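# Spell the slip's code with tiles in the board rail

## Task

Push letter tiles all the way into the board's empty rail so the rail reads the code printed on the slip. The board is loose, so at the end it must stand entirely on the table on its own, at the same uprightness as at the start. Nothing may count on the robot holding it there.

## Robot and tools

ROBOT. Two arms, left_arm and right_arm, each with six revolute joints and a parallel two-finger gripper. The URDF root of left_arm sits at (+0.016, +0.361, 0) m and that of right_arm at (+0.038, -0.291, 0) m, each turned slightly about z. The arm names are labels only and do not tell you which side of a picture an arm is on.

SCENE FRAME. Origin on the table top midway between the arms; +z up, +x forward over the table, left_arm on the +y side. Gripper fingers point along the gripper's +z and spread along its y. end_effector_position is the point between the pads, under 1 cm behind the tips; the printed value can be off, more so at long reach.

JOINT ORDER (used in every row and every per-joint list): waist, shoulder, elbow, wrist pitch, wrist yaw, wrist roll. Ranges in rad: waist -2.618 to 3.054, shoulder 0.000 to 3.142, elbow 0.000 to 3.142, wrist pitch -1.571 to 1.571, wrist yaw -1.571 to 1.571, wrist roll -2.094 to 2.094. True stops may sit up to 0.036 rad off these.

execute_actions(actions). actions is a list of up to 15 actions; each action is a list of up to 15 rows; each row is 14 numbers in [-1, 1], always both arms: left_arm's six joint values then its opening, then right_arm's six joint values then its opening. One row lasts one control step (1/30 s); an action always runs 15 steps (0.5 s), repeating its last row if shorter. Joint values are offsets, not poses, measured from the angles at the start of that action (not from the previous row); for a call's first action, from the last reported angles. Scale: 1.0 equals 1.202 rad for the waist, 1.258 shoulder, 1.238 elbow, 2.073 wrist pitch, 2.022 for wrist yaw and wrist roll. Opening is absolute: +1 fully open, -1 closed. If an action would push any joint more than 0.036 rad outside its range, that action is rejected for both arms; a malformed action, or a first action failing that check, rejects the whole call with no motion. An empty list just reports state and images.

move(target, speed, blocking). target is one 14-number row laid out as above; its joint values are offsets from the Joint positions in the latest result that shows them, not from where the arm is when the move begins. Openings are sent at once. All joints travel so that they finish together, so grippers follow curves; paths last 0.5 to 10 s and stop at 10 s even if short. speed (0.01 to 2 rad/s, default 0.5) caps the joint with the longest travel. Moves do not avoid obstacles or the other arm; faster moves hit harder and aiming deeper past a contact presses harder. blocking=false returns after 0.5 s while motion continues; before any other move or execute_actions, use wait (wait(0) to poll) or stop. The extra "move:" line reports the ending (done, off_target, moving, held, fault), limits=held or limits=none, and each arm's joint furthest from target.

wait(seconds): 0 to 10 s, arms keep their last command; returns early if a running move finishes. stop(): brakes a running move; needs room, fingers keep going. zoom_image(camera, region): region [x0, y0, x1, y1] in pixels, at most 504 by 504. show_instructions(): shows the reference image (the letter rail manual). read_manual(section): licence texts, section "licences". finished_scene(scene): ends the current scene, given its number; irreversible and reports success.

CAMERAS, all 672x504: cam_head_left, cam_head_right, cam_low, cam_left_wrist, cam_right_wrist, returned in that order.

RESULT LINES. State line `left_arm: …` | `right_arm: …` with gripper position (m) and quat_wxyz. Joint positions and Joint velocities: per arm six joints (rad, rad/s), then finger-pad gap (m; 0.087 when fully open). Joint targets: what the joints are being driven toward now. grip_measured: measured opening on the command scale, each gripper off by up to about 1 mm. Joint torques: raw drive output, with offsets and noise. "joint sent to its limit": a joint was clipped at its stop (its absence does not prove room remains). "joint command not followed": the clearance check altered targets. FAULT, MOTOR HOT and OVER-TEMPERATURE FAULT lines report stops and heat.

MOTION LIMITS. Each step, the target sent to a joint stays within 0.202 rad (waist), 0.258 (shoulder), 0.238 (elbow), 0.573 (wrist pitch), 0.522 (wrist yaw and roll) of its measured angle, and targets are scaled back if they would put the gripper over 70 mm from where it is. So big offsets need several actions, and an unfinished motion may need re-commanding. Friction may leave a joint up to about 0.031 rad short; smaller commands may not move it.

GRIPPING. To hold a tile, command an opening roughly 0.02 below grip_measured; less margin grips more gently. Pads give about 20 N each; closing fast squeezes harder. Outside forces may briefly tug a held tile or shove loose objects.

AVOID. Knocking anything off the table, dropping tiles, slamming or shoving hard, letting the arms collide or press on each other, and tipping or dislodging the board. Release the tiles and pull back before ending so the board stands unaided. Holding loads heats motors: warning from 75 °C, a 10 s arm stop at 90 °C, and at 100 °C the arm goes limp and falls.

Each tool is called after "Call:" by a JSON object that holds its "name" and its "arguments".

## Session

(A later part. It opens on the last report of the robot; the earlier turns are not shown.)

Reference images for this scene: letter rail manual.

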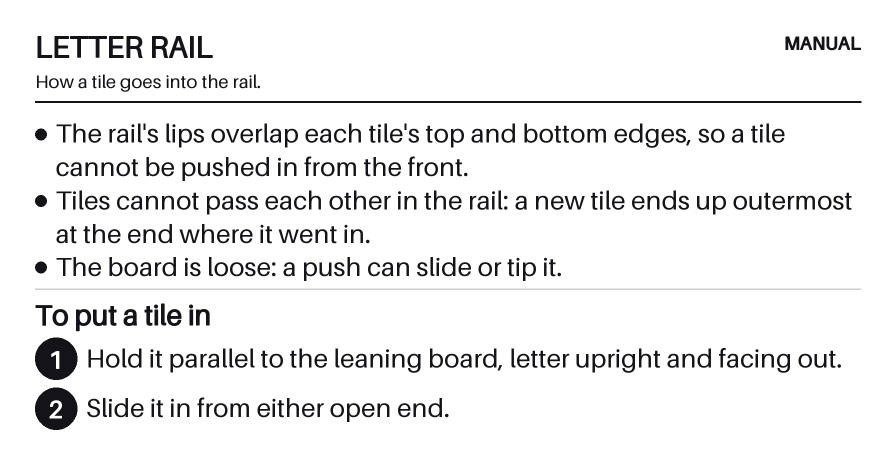

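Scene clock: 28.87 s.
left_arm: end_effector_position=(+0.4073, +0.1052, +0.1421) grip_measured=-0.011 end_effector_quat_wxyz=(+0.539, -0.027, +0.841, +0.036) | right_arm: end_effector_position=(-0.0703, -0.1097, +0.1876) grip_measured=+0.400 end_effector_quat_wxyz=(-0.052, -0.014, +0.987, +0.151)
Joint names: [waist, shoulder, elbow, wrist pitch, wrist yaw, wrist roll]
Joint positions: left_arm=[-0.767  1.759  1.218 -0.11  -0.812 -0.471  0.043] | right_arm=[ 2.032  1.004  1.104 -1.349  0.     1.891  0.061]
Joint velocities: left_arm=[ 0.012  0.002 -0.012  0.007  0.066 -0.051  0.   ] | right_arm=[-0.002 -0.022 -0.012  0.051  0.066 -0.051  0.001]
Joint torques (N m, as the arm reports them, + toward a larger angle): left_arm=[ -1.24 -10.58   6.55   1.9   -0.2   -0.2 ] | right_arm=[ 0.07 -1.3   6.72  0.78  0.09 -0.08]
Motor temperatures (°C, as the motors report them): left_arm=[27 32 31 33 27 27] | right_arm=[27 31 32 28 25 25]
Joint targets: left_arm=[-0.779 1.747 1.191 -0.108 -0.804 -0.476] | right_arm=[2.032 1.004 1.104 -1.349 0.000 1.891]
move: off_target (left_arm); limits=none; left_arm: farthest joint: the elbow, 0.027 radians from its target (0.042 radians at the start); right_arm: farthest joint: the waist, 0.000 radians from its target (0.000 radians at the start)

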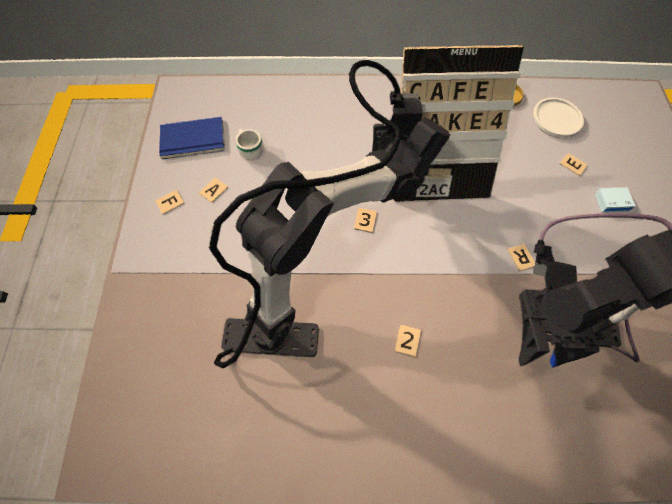

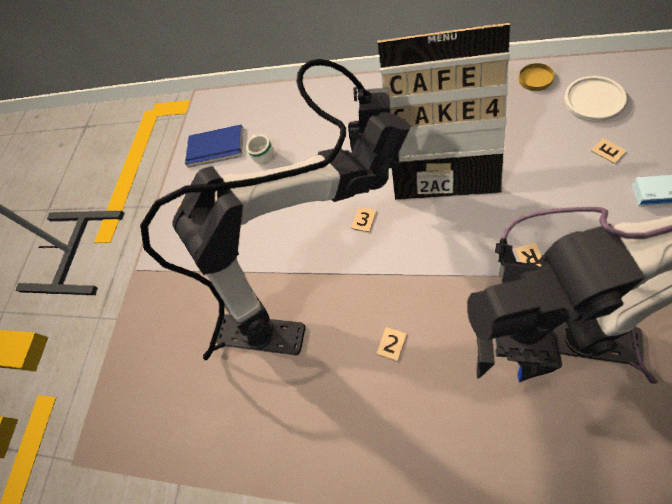

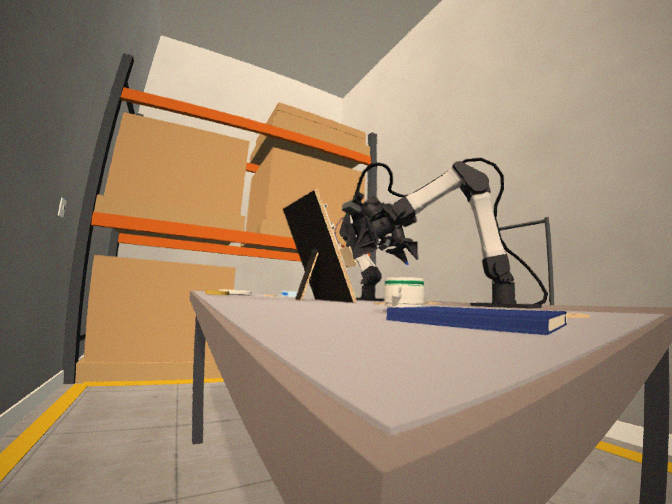

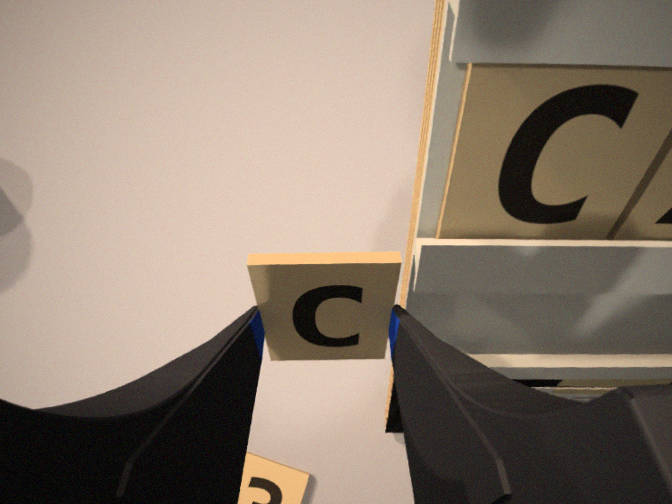

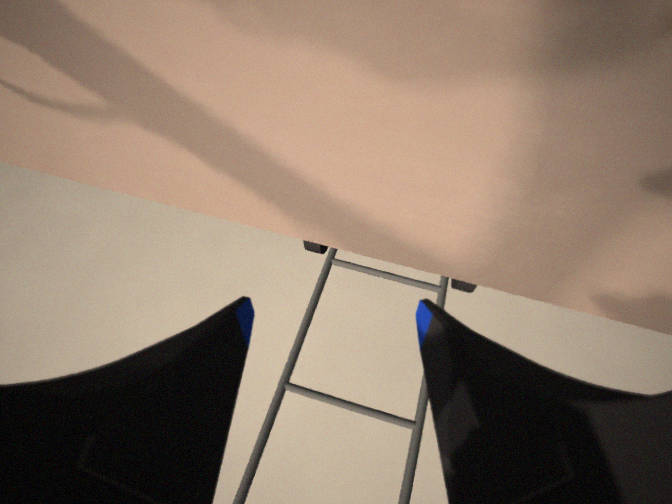

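Call:
{"name": "move", "arguments": {"target": [-0.008,0,0,0.014,0.026,0,-0.07,0,0,0,0,0,0,0.4], "speed": 0.06}}

Scene clock: 30.33 s.
left_arm: end_effector_position=(+0.4080, +0.1025, +0.1429) grip_measured=-0.011 end_effector_quat_wxyz=(+0.540, -0.026, +0.841, +0.029) | right_arm: end_effector_position=(-0.0703, -0.1097, +0.1876) grip_measured=+0.400 end_effector_quat_wxyz=(-0.052, -0.014, +0.987, +0.151)
Joint names: [waist, shoulder, elbow, wrist pitch, wrist yaw, wrist roll]
Joint positions: left_arm=[-0.767  1.759  1.218 -0.1   -0.802 -0.47   0.043] | right_arm=[ 2.032  1.004  1.104 -1.349  0.     1.891  0.061]
Joint velocities: left_arm=[ 0.007  0.002 -0.002  0.007  0.037  0.051 -0.002] | right_arm=[-0.002 -0.007 -0.007 -0.022 -0.022 -0.037 -0.   ]
Joint torques (N m, as the arm reports them, + toward a larger angle): left_arm=[-1.03 -9.64  9.16  2.07  0.15 -0.17] | right_arm=[-0.14 -1.46  6.72  0.69  0.12 -0.12]
Motor temperatures (°C, as the motors report them): left_arm=[27 32 31 33 27 27] | right_arm=[27 31 32 28 25 25]
Joint targets: left_arm=[-0.776 1.759 1.218 -0.082 -0.760 -0.471] | right_arm=[2.032 1.004 1.104 -1.349 0.000 1.891]
move: off_target (left_arm); limits=none; left_arm: farthest joint: the wrist yaw, 0.043 radians from its target (0.053 radians at the start); right_arm: farthest joint: the waist, 0.000 radians from its target (0.000 radians at the start)

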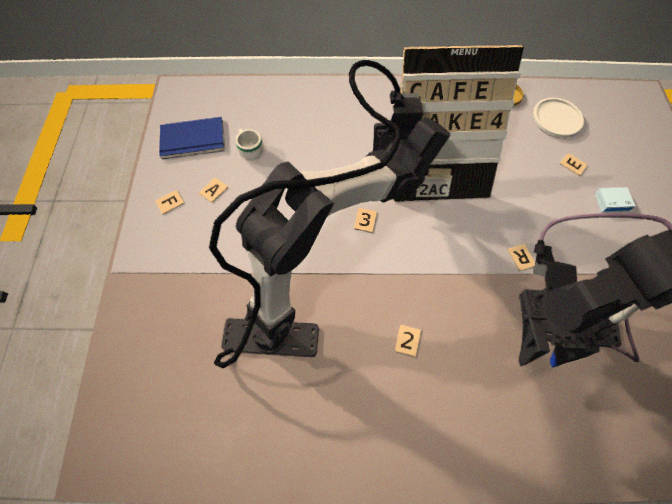

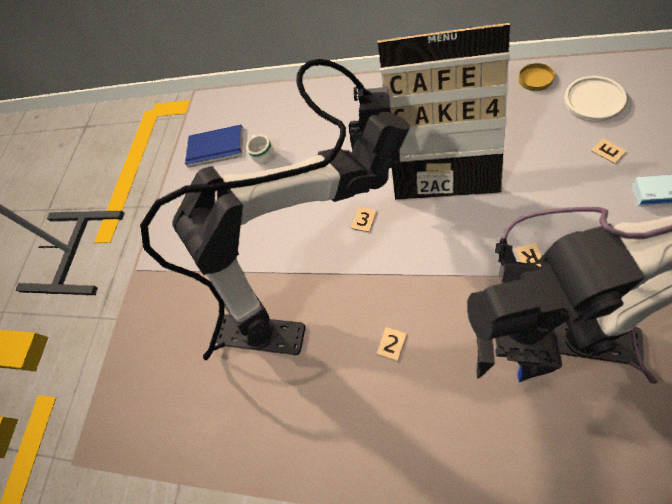

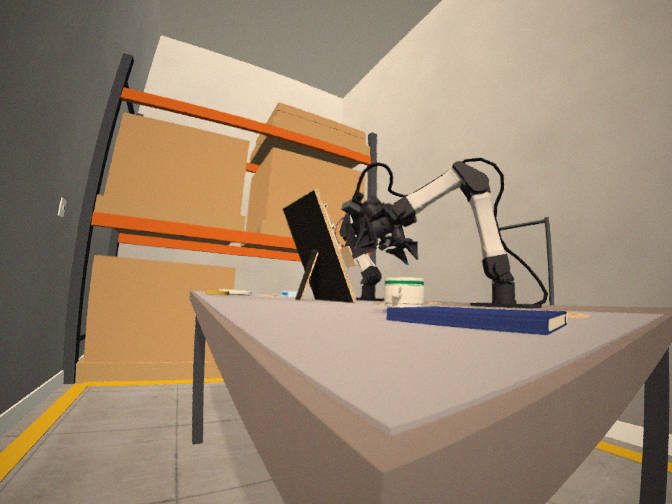

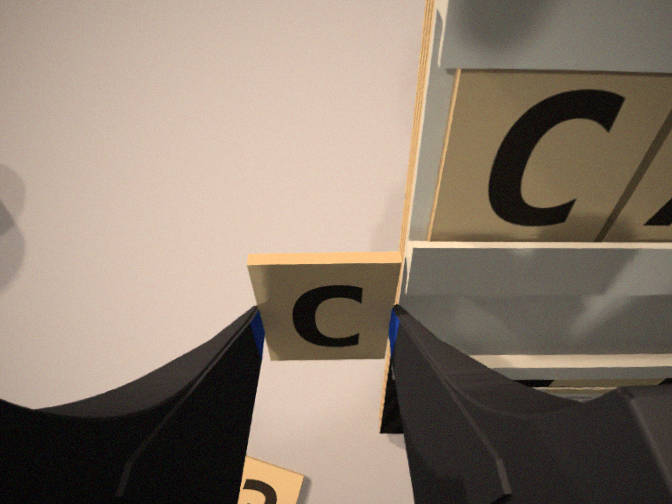

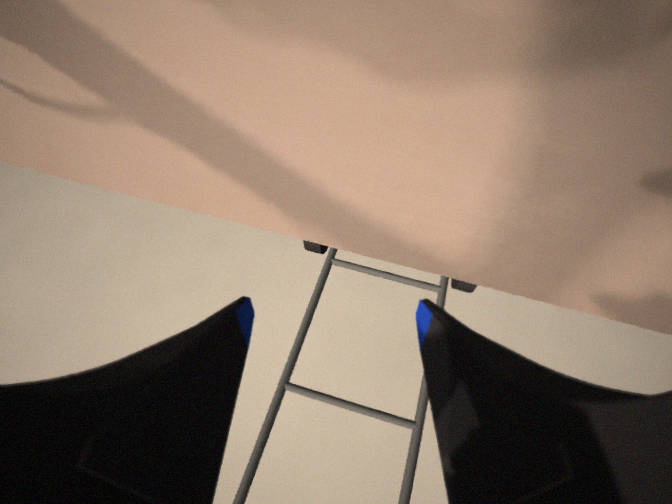

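Slide down with pitch while keeping yaw pressure.

Call:
{"name": "move", "arguments": {"target": [-0.008,0,0,-0.014,0.024,0,-0.07,0,0,0,0,0,0,0.4], "speed": 0.05}}

Call:
{"name": "zoom_image", "arguments": {"camera": "cam_low", "region": [325,235,365,275]}}

Call:
{"name": "zoom_image", "arguments": {"camera": "cam_left_wrist", "region": [350,220,470,380]}}

Scene clock: 31.63 s.
left_arm: end_effector_position=(+0.4077, +0.1026, +0.1425) grip_measured=-0.011 end_effector_quat_wxyz=(+0.539, -0.025, +0.842, +0.029) | right_arm: end_effector_position=(-0.0703, -0.1097, +0.1876) grip_measured=+0.400 end_effector_quat_wxyz=(-0.052, -0.014, +0.987, +0.151)
Joint names: [waist, shoulder, elbow, wrist pitch, wrist yaw, wrist roll]
Joint positions: left_arm=[-0.767  1.759  1.218 -0.102 -0.801 -0.47   0.043] | right_arm=[ 2.032  1.004  1.104 -1.349  0.     1.891  0.061]
Joint velocities: left_arm=[ 0.017  0.002  0.012 -0.022  0.051 -0.007 -0.   ] | right_arm=[-0.002  0.007  0.007  0.066  0.051  0.095 -0.   ]
Joint torques (N m, as the arm reports them, + toward a larger angle): left_arm=[-1.06 -9.62  9.15  1.63  0.2  -0.16] | right_arm=[-0.2  -1.42  6.82  0.75  0.08 -0.12]
Motor temperatures (°C, as the motors report them): left_arm=[27 33 31 33 27 27] | right_arm=[27 31 32 28 25 25]
Joint targets: left_arm=[-0.776 1.759 1.218 -0.129 -0.754 -0.470] | right_arm=[2.032 1.004 1.104 -1.349 0.000 1.891]
move: off_target (left_arm); limits=none; left_arm: farthest joint: the wrist yaw, 0.048 radians from its target (0.049 radians at the start); right_arm: farthest joint: the waist, 0.000 radians from its target (0.000 radians at the start)

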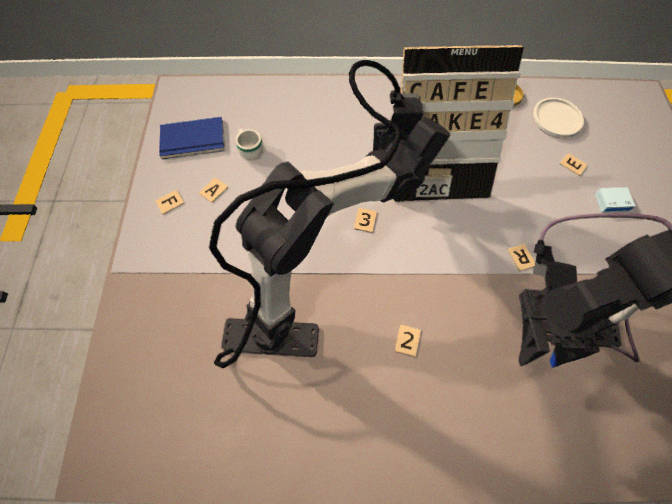

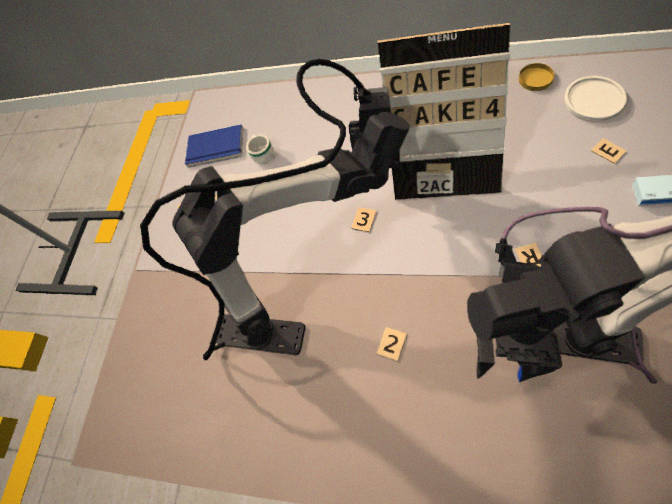

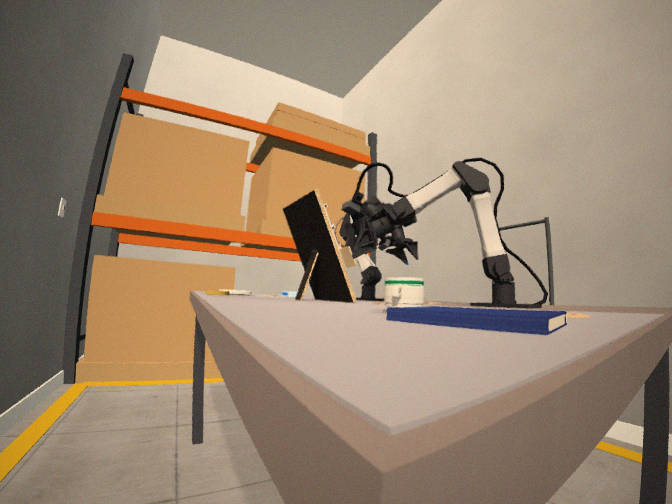

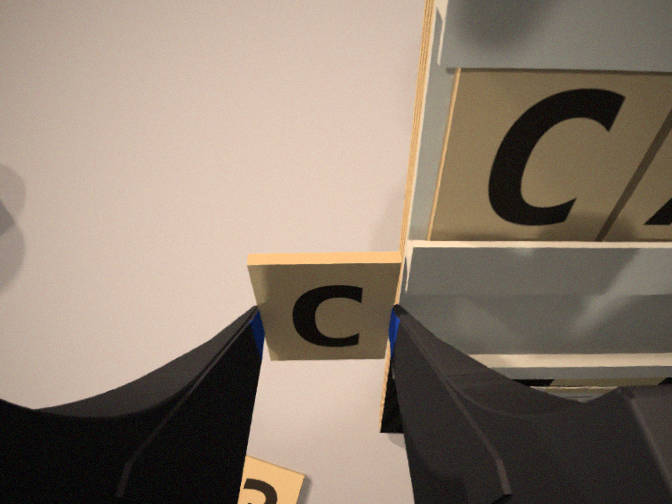

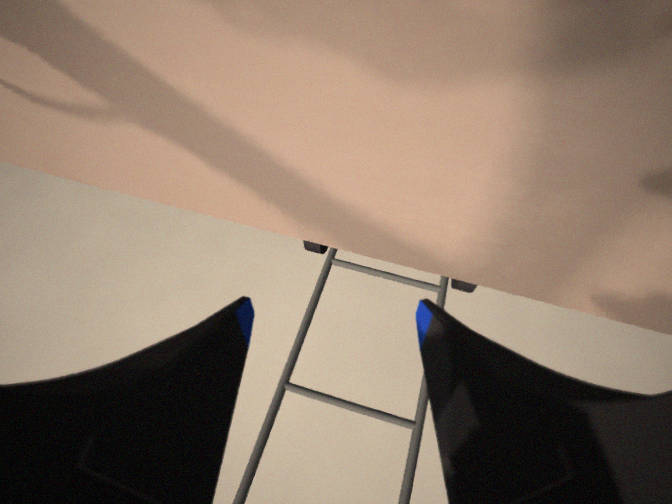

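Region (325, 235, 365, 275) of cam_low's 672x504 image, scaled by 12.600, with more detail than that image has.

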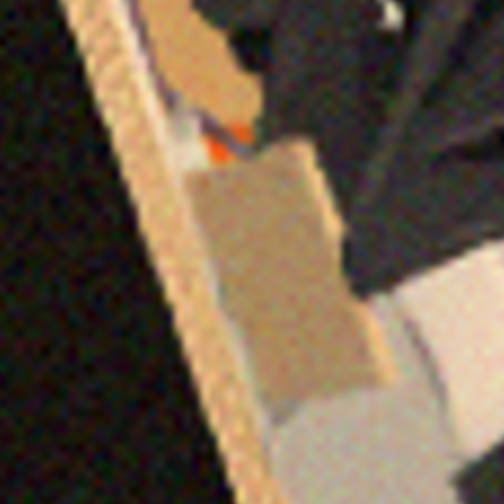

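Region (350, 220, 470, 380) of cam_left_wrist's 672x504 image, scaled by 3.150, with more detail than that image has; it fills the left 378 columns of this view, and the rest is white.

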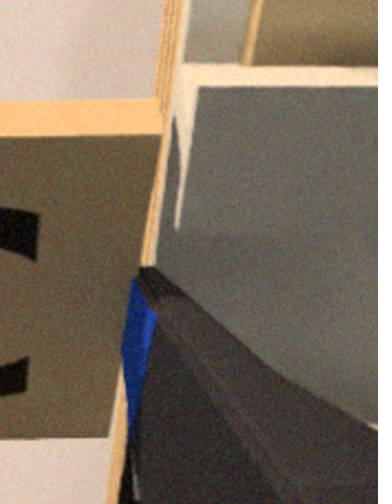

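Call:
{"name": "move", "arguments": {"target": [-0.008,-0.018,-0.032,0.005,0.024,0,-0.07,0,0,0,0,0,0,0.4], "speed": 0.05}}

Call:
{"name": "zoom_image", "arguments": {"camera": "cam_left_wrist", "region": [350,220,470,380]}}

Scene clock: 33.23 s.
left_arm: end_effector_position=(+0.4051, +0.0985, +0.1413) grip_measured=-0.011 end_effector_quat_wxyz=(+0.535, -0.019, +0.845, +0.014) | right_arm: end_effector_position=(-0.0703, -0.1097, +0.1876) grip_measured=+0.400 end_effector_quat_wxyz=(-0.052, -0.014, +0.987, +0.151)
Joint names: [waist, shoulder, elbow, wrist pitch, wrist yaw, wrist roll]
Joint positions: left_arm=[-0.767  1.748  1.205 -0.092 -0.767 -0.47   0.043] | right_arm=[ 2.032  1.004  1.104 -1.349  0.     1.891  0.061]
Joint velocities: left_arm=[ 0.012  0.002 -0.007  0.081 -0.022 -0.051 -0.001] | right_arm=[-0.002 -0.002  0.012  0.037  0.037  0.007  0.001]
Joint torques (N m, as the arm reports them, + toward a larger angle): left_arm=[ -1.05 -10.49   6.55   1.92  -0.12  -0.14] | right_arm=[-0.06 -1.51  6.78  0.8   0.08 -0.16]
Motor temperatures (°C, as the motors report them): left_arm=[27 33 31 33 27 27] | right_arm=[27 31 33 29 25 25]
Joint targets: left_arm=[-0.776 1.736 1.178 -0.092 -0.752 -0.470] | right_arm=[2.032 1.004 1.104 -1.349 0.000 1.891]
move: off_target (left_arm); limits=none; left_arm: farthest joint: the elbow, 0.026 radians from its target (0.039 radians at the start); right_arm: farthest joint: the waist, 0.000 radians from its target (0.000 radians at the start)

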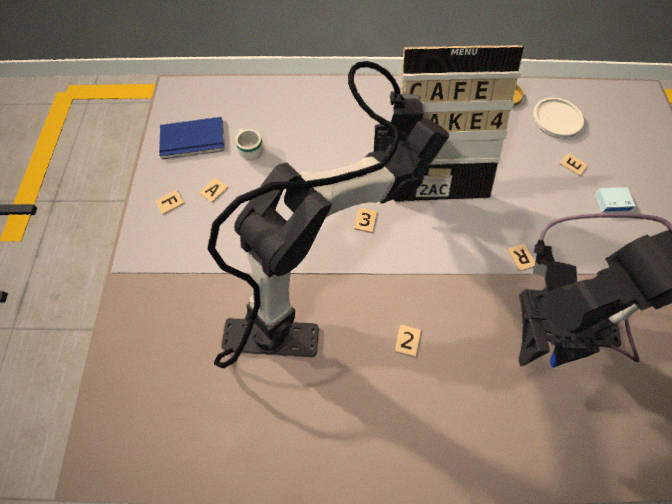

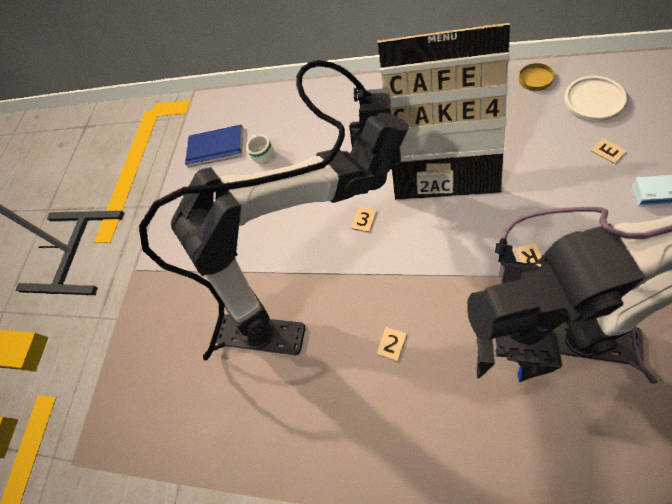

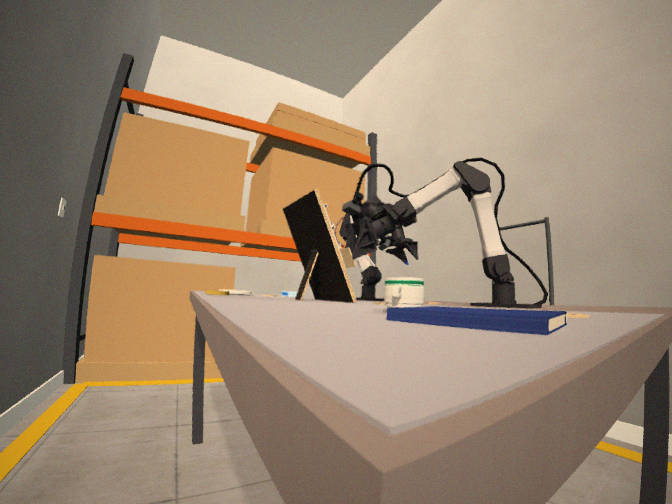

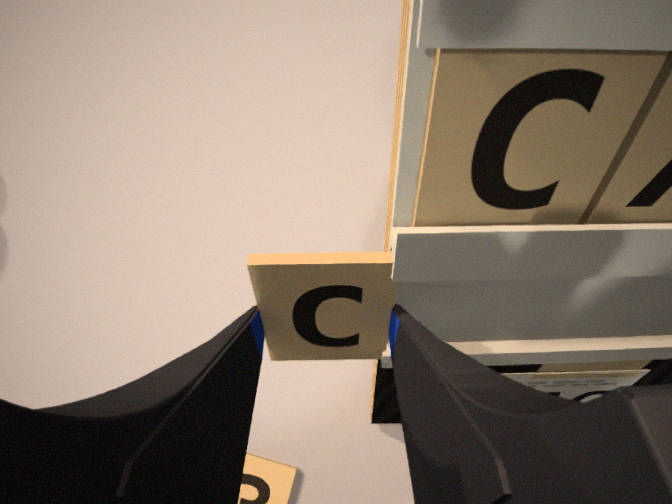

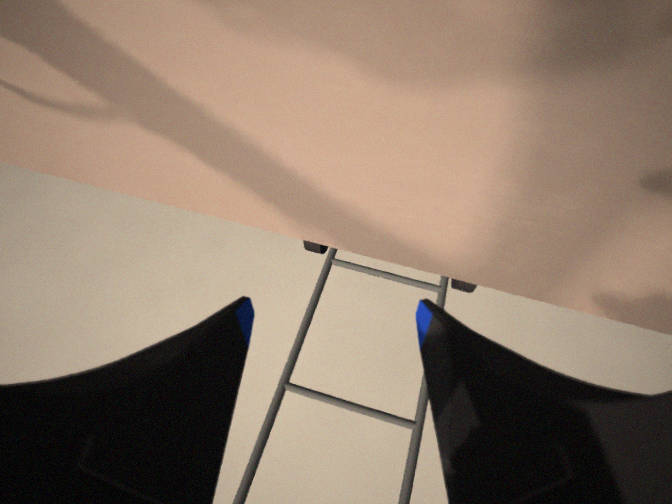

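Region (350, 220, 470, 380) of cam_left_wrist's 672x504 image, scaled by 3.150, with more detail than that image has; it fills the left 378 columns of this view, and the rest is white.

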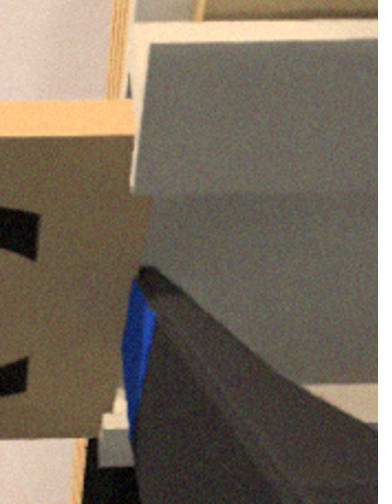

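Call:
{"name": "move", "arguments": {"target": [-0.077,0.143,0.184,-0.053,-0.036,-0.042,-0.07,0,0,0,0,0,0,0.4], "speed": 0.11}}

Scene clock: 35.80 s.
left_arm: end_effector_position=(+0.4085, +0.0436, +0.1428) grip_measured=-0.011 end_effector_quat_wxyz=(+0.538, -0.024, +0.843, +0.006) | right_arm: end_effector_position=(-0.0703, -0.1097, +0.1876) grip_measured=+0.400 end_effector_quat_wxyz=(-0.052, -0.014, +0.987, +0.151)
Joint names: [waist, shoulder, elbow, wrist pitch, wrist yaw, wrist roll]
Joint positions: left_arm=[-0.85   1.905  1.415 -0.184 -0.83  -0.549  0.043] | right_arm=[ 2.032  1.004  1.104 -1.349  0.     1.891  0.061]
Joint velocities: left_arm=[-0.002 -0.007 -0.002  0.022  0.007  0.037 -0.001] | right_arm=[-0.002  0.002  0.007 -0.007 -0.051 -0.007 -0.001]
Joint torques (N m, as the arm reports them, + toward a larger angle): left_arm=[-1.03 -9.15 10.91  1.69 -0.41 -0.19] | right_arm=[ 0.1  -1.38  6.65  0.75  0.07 -0.06]
Motor temperatures (°C, as the motors report them): left_arm=[27 34 31 33 27 27] | right_arm=[27 31 33 29 25 25]
Joint targets: left_arm=[-0.859 1.928 1.432 -0.202 -0.840 -0.555] | right_arm=[2.032 1.004 1.104 -1.349 0.000 1.891]
move: off_target (left_arm); limits=none; left_arm: farthest joint: the shoulder, 0.023 radians from its target (0.180 radians at the start); right_arm: farthest joint: the waist, 0.000 radians from its target (0.000 radians at the start)

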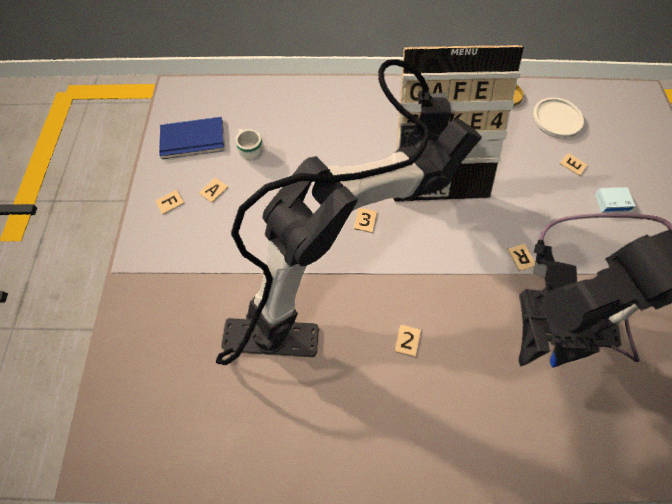

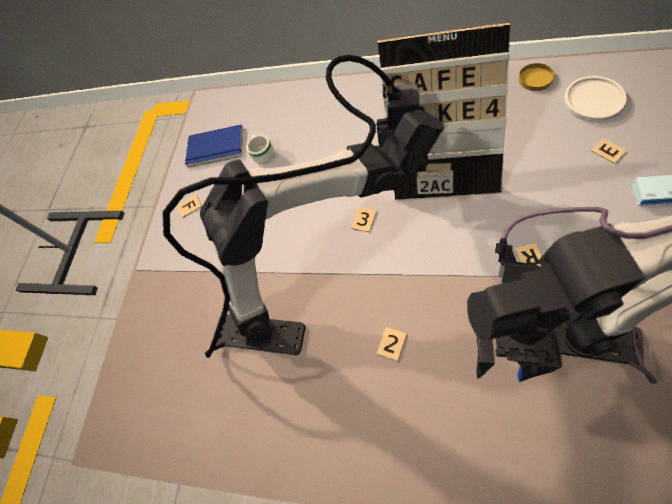

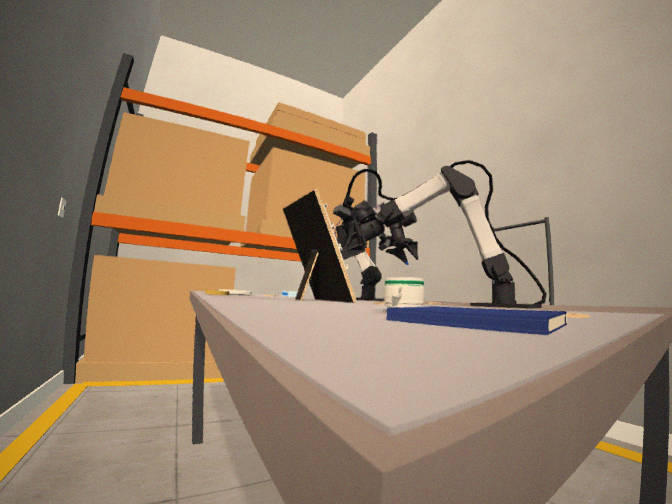

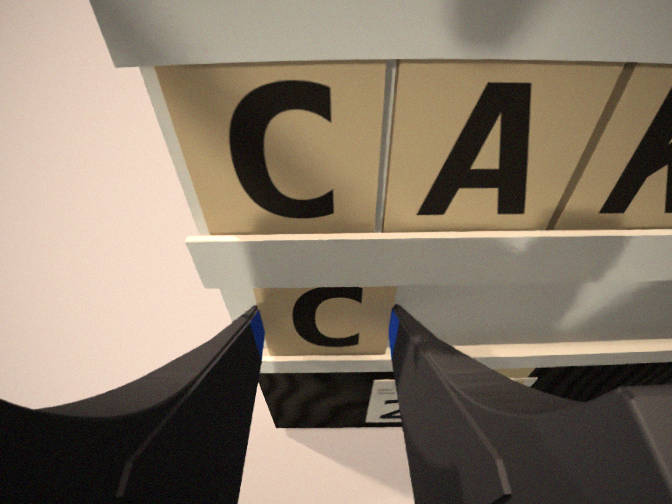

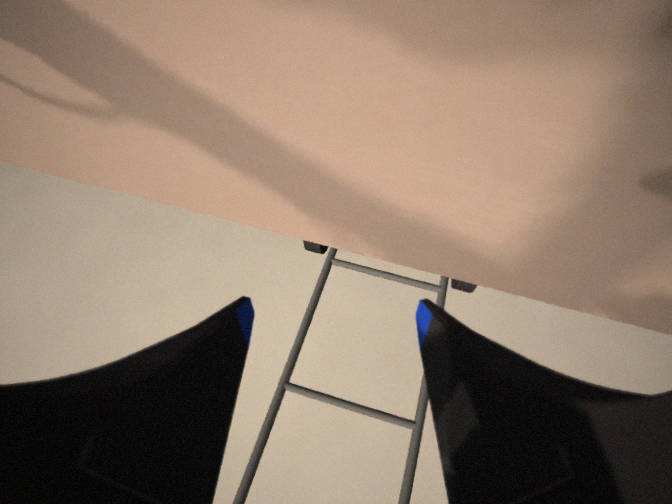

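Call:
{"name": "move", "arguments": {"target": [-0.075,-0.075,-0.085,0,0,0,0.2,0.1,0,0,0,0,0,0.4], "speed": 0.2}}

Call:
{"name": "move", "arguments": {"target": [0.2,-0.3,-0.2,-0.25,0,0.2,0.4,0.3,0,0,0,0,0,0.4], "speed": 0.9}}

Scene clock: 37.03 s.
left_arm: end_effector_position=(+0.3702, +0.0287, +0.1519) grip_measured=+0.200 end_effector_quat_wxyz=(+0.540, +0.009, +0.841, -0.019) | right_arm: end_effector_position=(-0.0898, -0.1228, +0.1876) grip_measured=+0.400 end_effector_quat_wxyz=(-0.061, -0.069, +0.985, +0.148)
Joint names: [waist, shoulder, elbow, wrist pitch, wrist yaw, wrist roll]
Joint positions: left_arm=[-0.933  1.82   1.337 -0.181 -0.83  -0.549  0.052] | right_arm=[ 2.143  1.004  1.104 -1.349  0.     1.891  0.061]
Joint velocities: left_arm=[ 0.002  0.017 -0.012  0.022 -0.007 -0.007 -0.001] | right_arm=[-0.022  0.012 -0.017  0.051  0.022 -0.022 -0.002]
Joint torques (N m, as the arm reports them, + toward a larger angle): left_arm=[ -0.86 -11.14   6.53   1.83  -0.31  -0.14] | right_arm=[ 0.78 -1.57  6.88  0.76  0.05 -0.17]
Motor temperatures (°C, as the motors report them): left_arm=[27 34 31 33 27 27] | right_arm=[27 31 33 29 25 25]
Joint targets: left_arm=[-0.940 1.810 1.309 -0.184 -0.830 -0.549] | right_arm=[2.152 1.004 1.104 -1.349 0.000 1.891]
move: off_target (left_arm); limits=none; left_arm: farthest joint: the elbow, 0.027 radians from its target (0.105 radians at the start); right_arm: farthest joint: the waist, 0.009 radians from its target (0.120 radians at the start)

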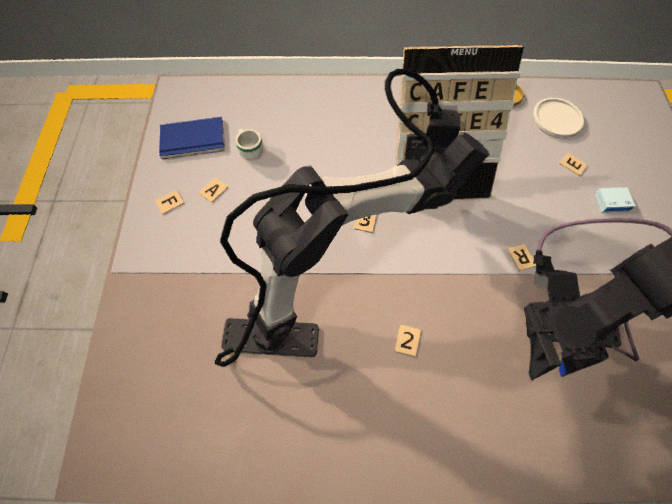

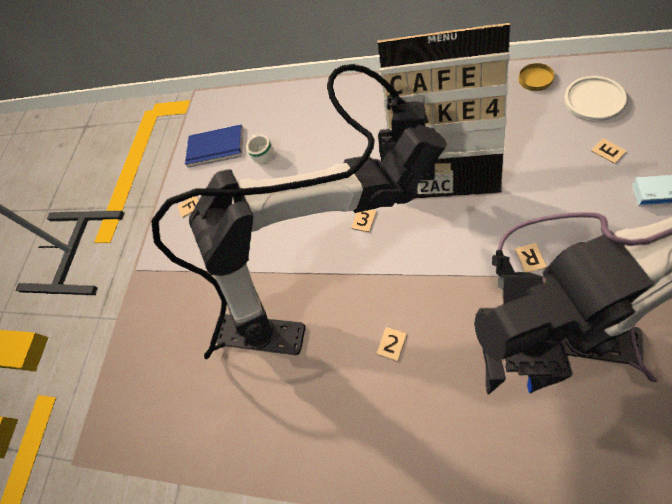

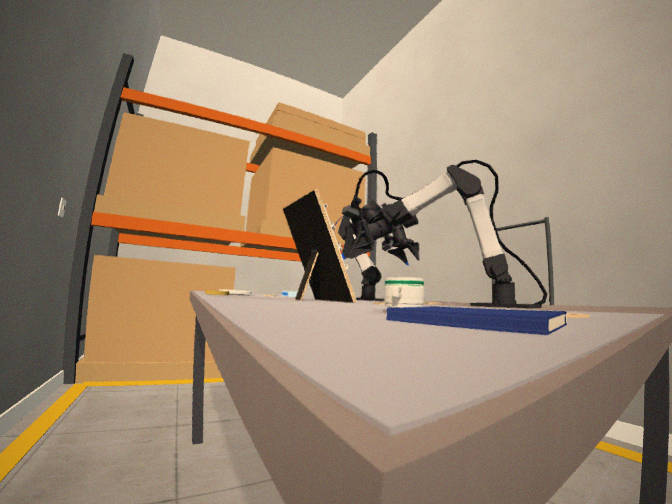

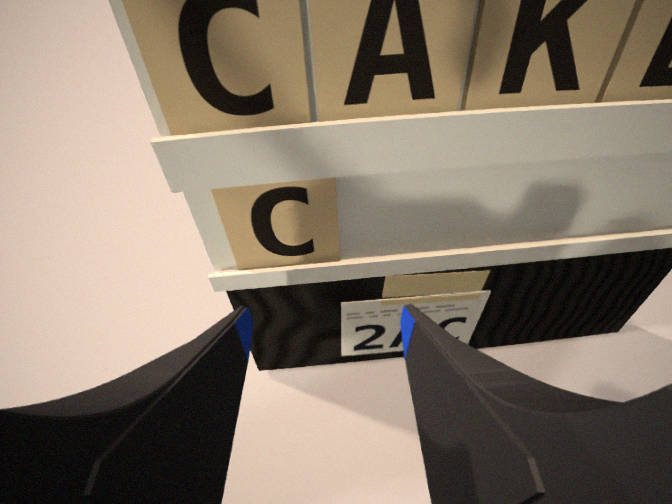

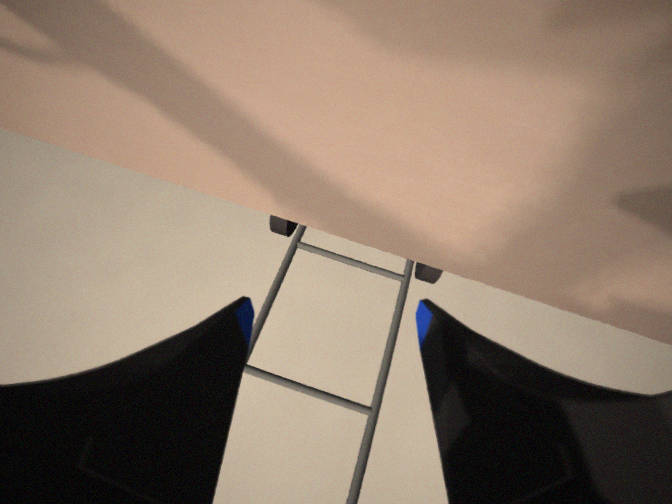

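Scene clock: 38.47 s.
left_arm: end_effector_position=(+0.3259, +0.2399, +0.1620) grip_measured=+0.400 end_effector_quat_wxyz=(+0.395, +0.158, +0.873, +0.238) | right_arm: end_effector_position=(-0.1398, -0.1768, +0.1875) grip_measured=+0.400 end_effector_quat_wxyz=(-0.085, -0.240, +0.958, +0.135)
Joint names: [waist, shoulder, elbow, wrist pitch, wrist yaw, wrist roll]
Joint positions: left_arm=[-0.699  1.452  1.115 -0.681 -0.83  -0.152  0.061] | right_arm=[ 2.494  1.004  1.104 -1.349  0.001  1.891  0.061]
Joint velocities: left_arm=[-0.007  0.007  0.012 -0.007 -0.081  0.007 -0.   ] | right_arm=[ 0.007 -0.002  0.002 -0.022  0.007  0.007 -0.   ]
Joint torques (N m, as the arm reports them, + toward a larger angle): left_arm=[ 0.19 -7.09  6.43  1.31 -0.39 -0.13] | right_arm=[ 0.98 -1.15  6.58  0.74  0.01 -0.08]
Motor temperatures (°C, as the motors report them): left_arm=[27 34 31 33 27 27] | right_arm=[27 31 33 29 25 25]
Joint targets: left_arm=[-0.692 1.443 1.089 -0.699 -0.830 -0.144] | right_arm=[2.503 1.004 1.104 -1.349 -0.000 1.891]
move: off_target (left_arm); limits=none; left_arm: farthest joint: the elbow, 0.026 radians from its target (0.247 radians at the start); right_arm: farthest joint: the waist, 0.009 radians from its target (0.361 radians at the start)

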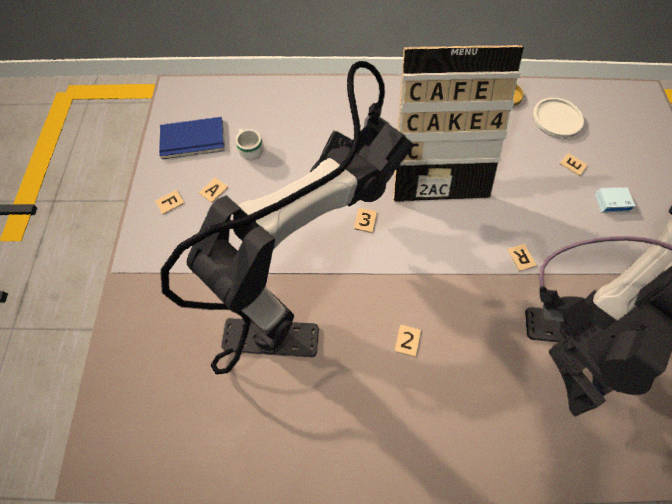

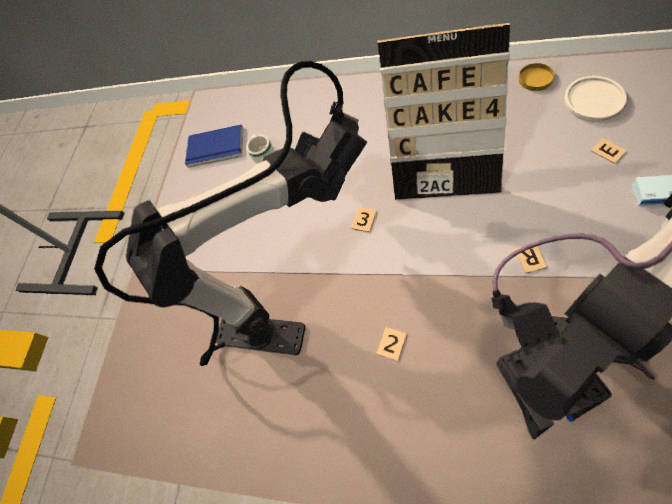

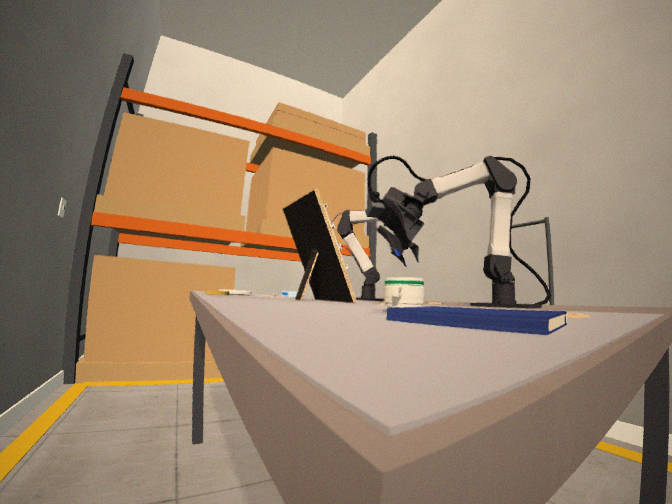

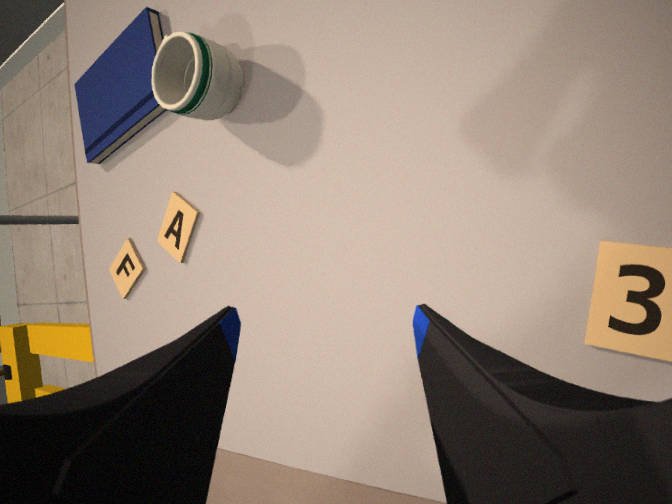

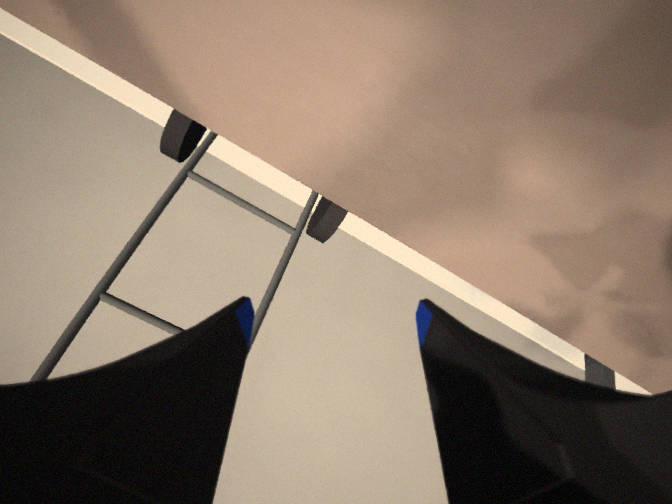

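Call:
{"name": "move", "arguments": {"target": [0.911,0.668,0.674,-0.27,0.416,0.547,0.4,0,0,0,0,0,0,0.4], "speed": 1.0}}

Scene clock: 40.63 s.
left_arm: end_effector_position=(+0.3977, +0.5337, +0.0385) grip_measured=+0.400 end_effector_quat_wxyz=(-0.001, +0.298, +0.955, -0.001) | right_arm: end_effector_position=(-0.1398, -0.1768, +0.1875) grip_measured=+0.400 end_effector_quat_wxyz=(-0.085, -0.240, +0.958, +0.135)
Joint names: [waist, shoulder, elbow, wrist pitch, wrist yaw, wrist roll]
Joint positions: left_arm=[ 0.404  2.277  1.932 -1.228  0.001  0.948  0.061] | right_arm=[ 2.494  1.004  1.104 -1.349  0.001  1.891  0.061]
Joint velocities: left_arm=[ 0.007  0.012  0.007 -0.022  0.037 -0.022 -0.   ] | right_arm=[-0.002  0.017 -0.012 -0.066  0.081 -0.022  0.   ]
Joint torques (N m, as the arm reports them, + toward a larger angle): left_arm=[ -0.92 -11.98   9.58   0.35   0.15  -0.08] | right_arm=[ 0.11 -1.34  6.66  0.76  0.12 -0.1 ]
Motor temperatures (°C, as the motors report them): left_arm=[27 35 32 33 27 27] | right_arm=[27 31 33 29 25 25]
Joint targets: left_arm=[0.396 2.293 1.950 -1.241 0.011 0.954] | right_arm=[2.494 1.004 1.104 -1.349 0.001 1.891]
move: done; limits=none; left_arm: farthest joint: the elbow, 0.017 radians from its target (0.834 radians at the start); right_arm: farthest joint: the waist, 0.000 radians from its target (0.000 radians at the start)

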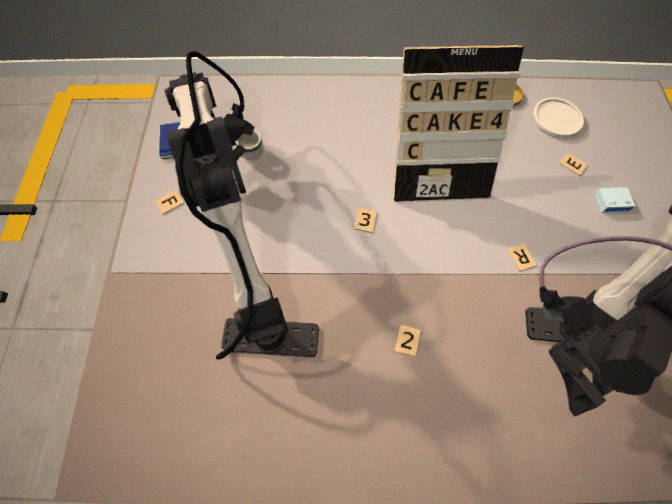

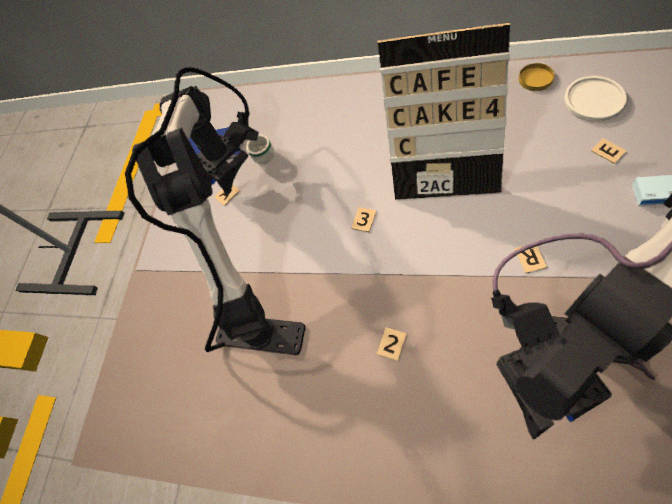

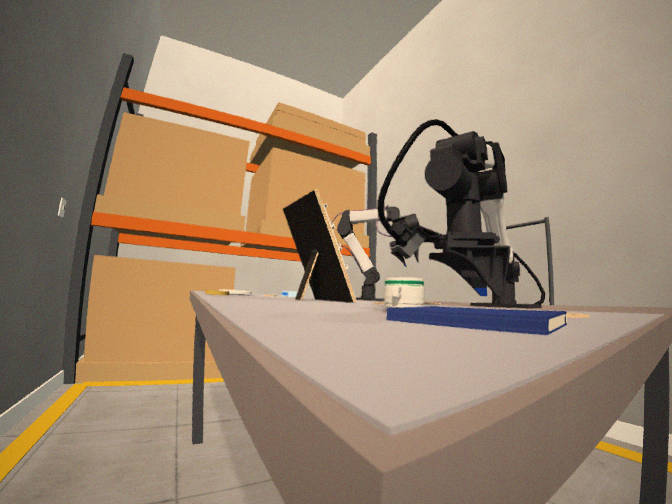

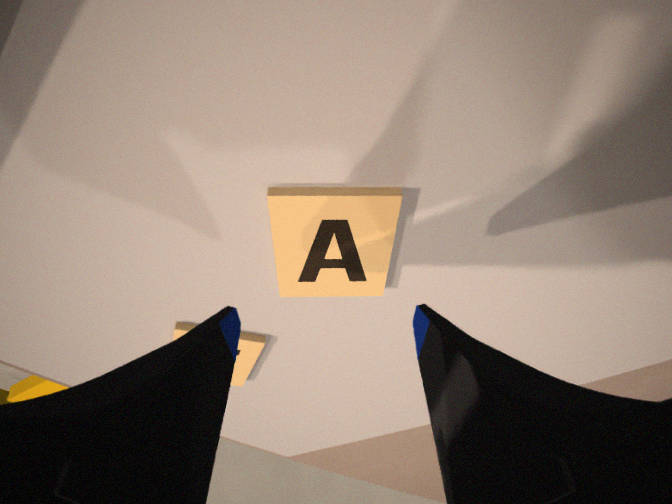

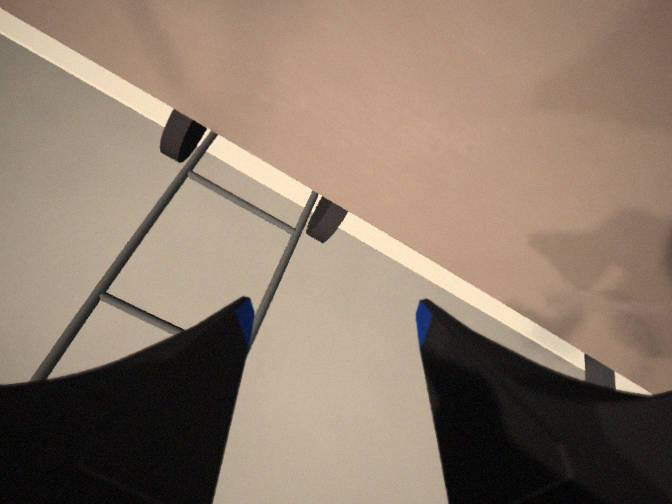

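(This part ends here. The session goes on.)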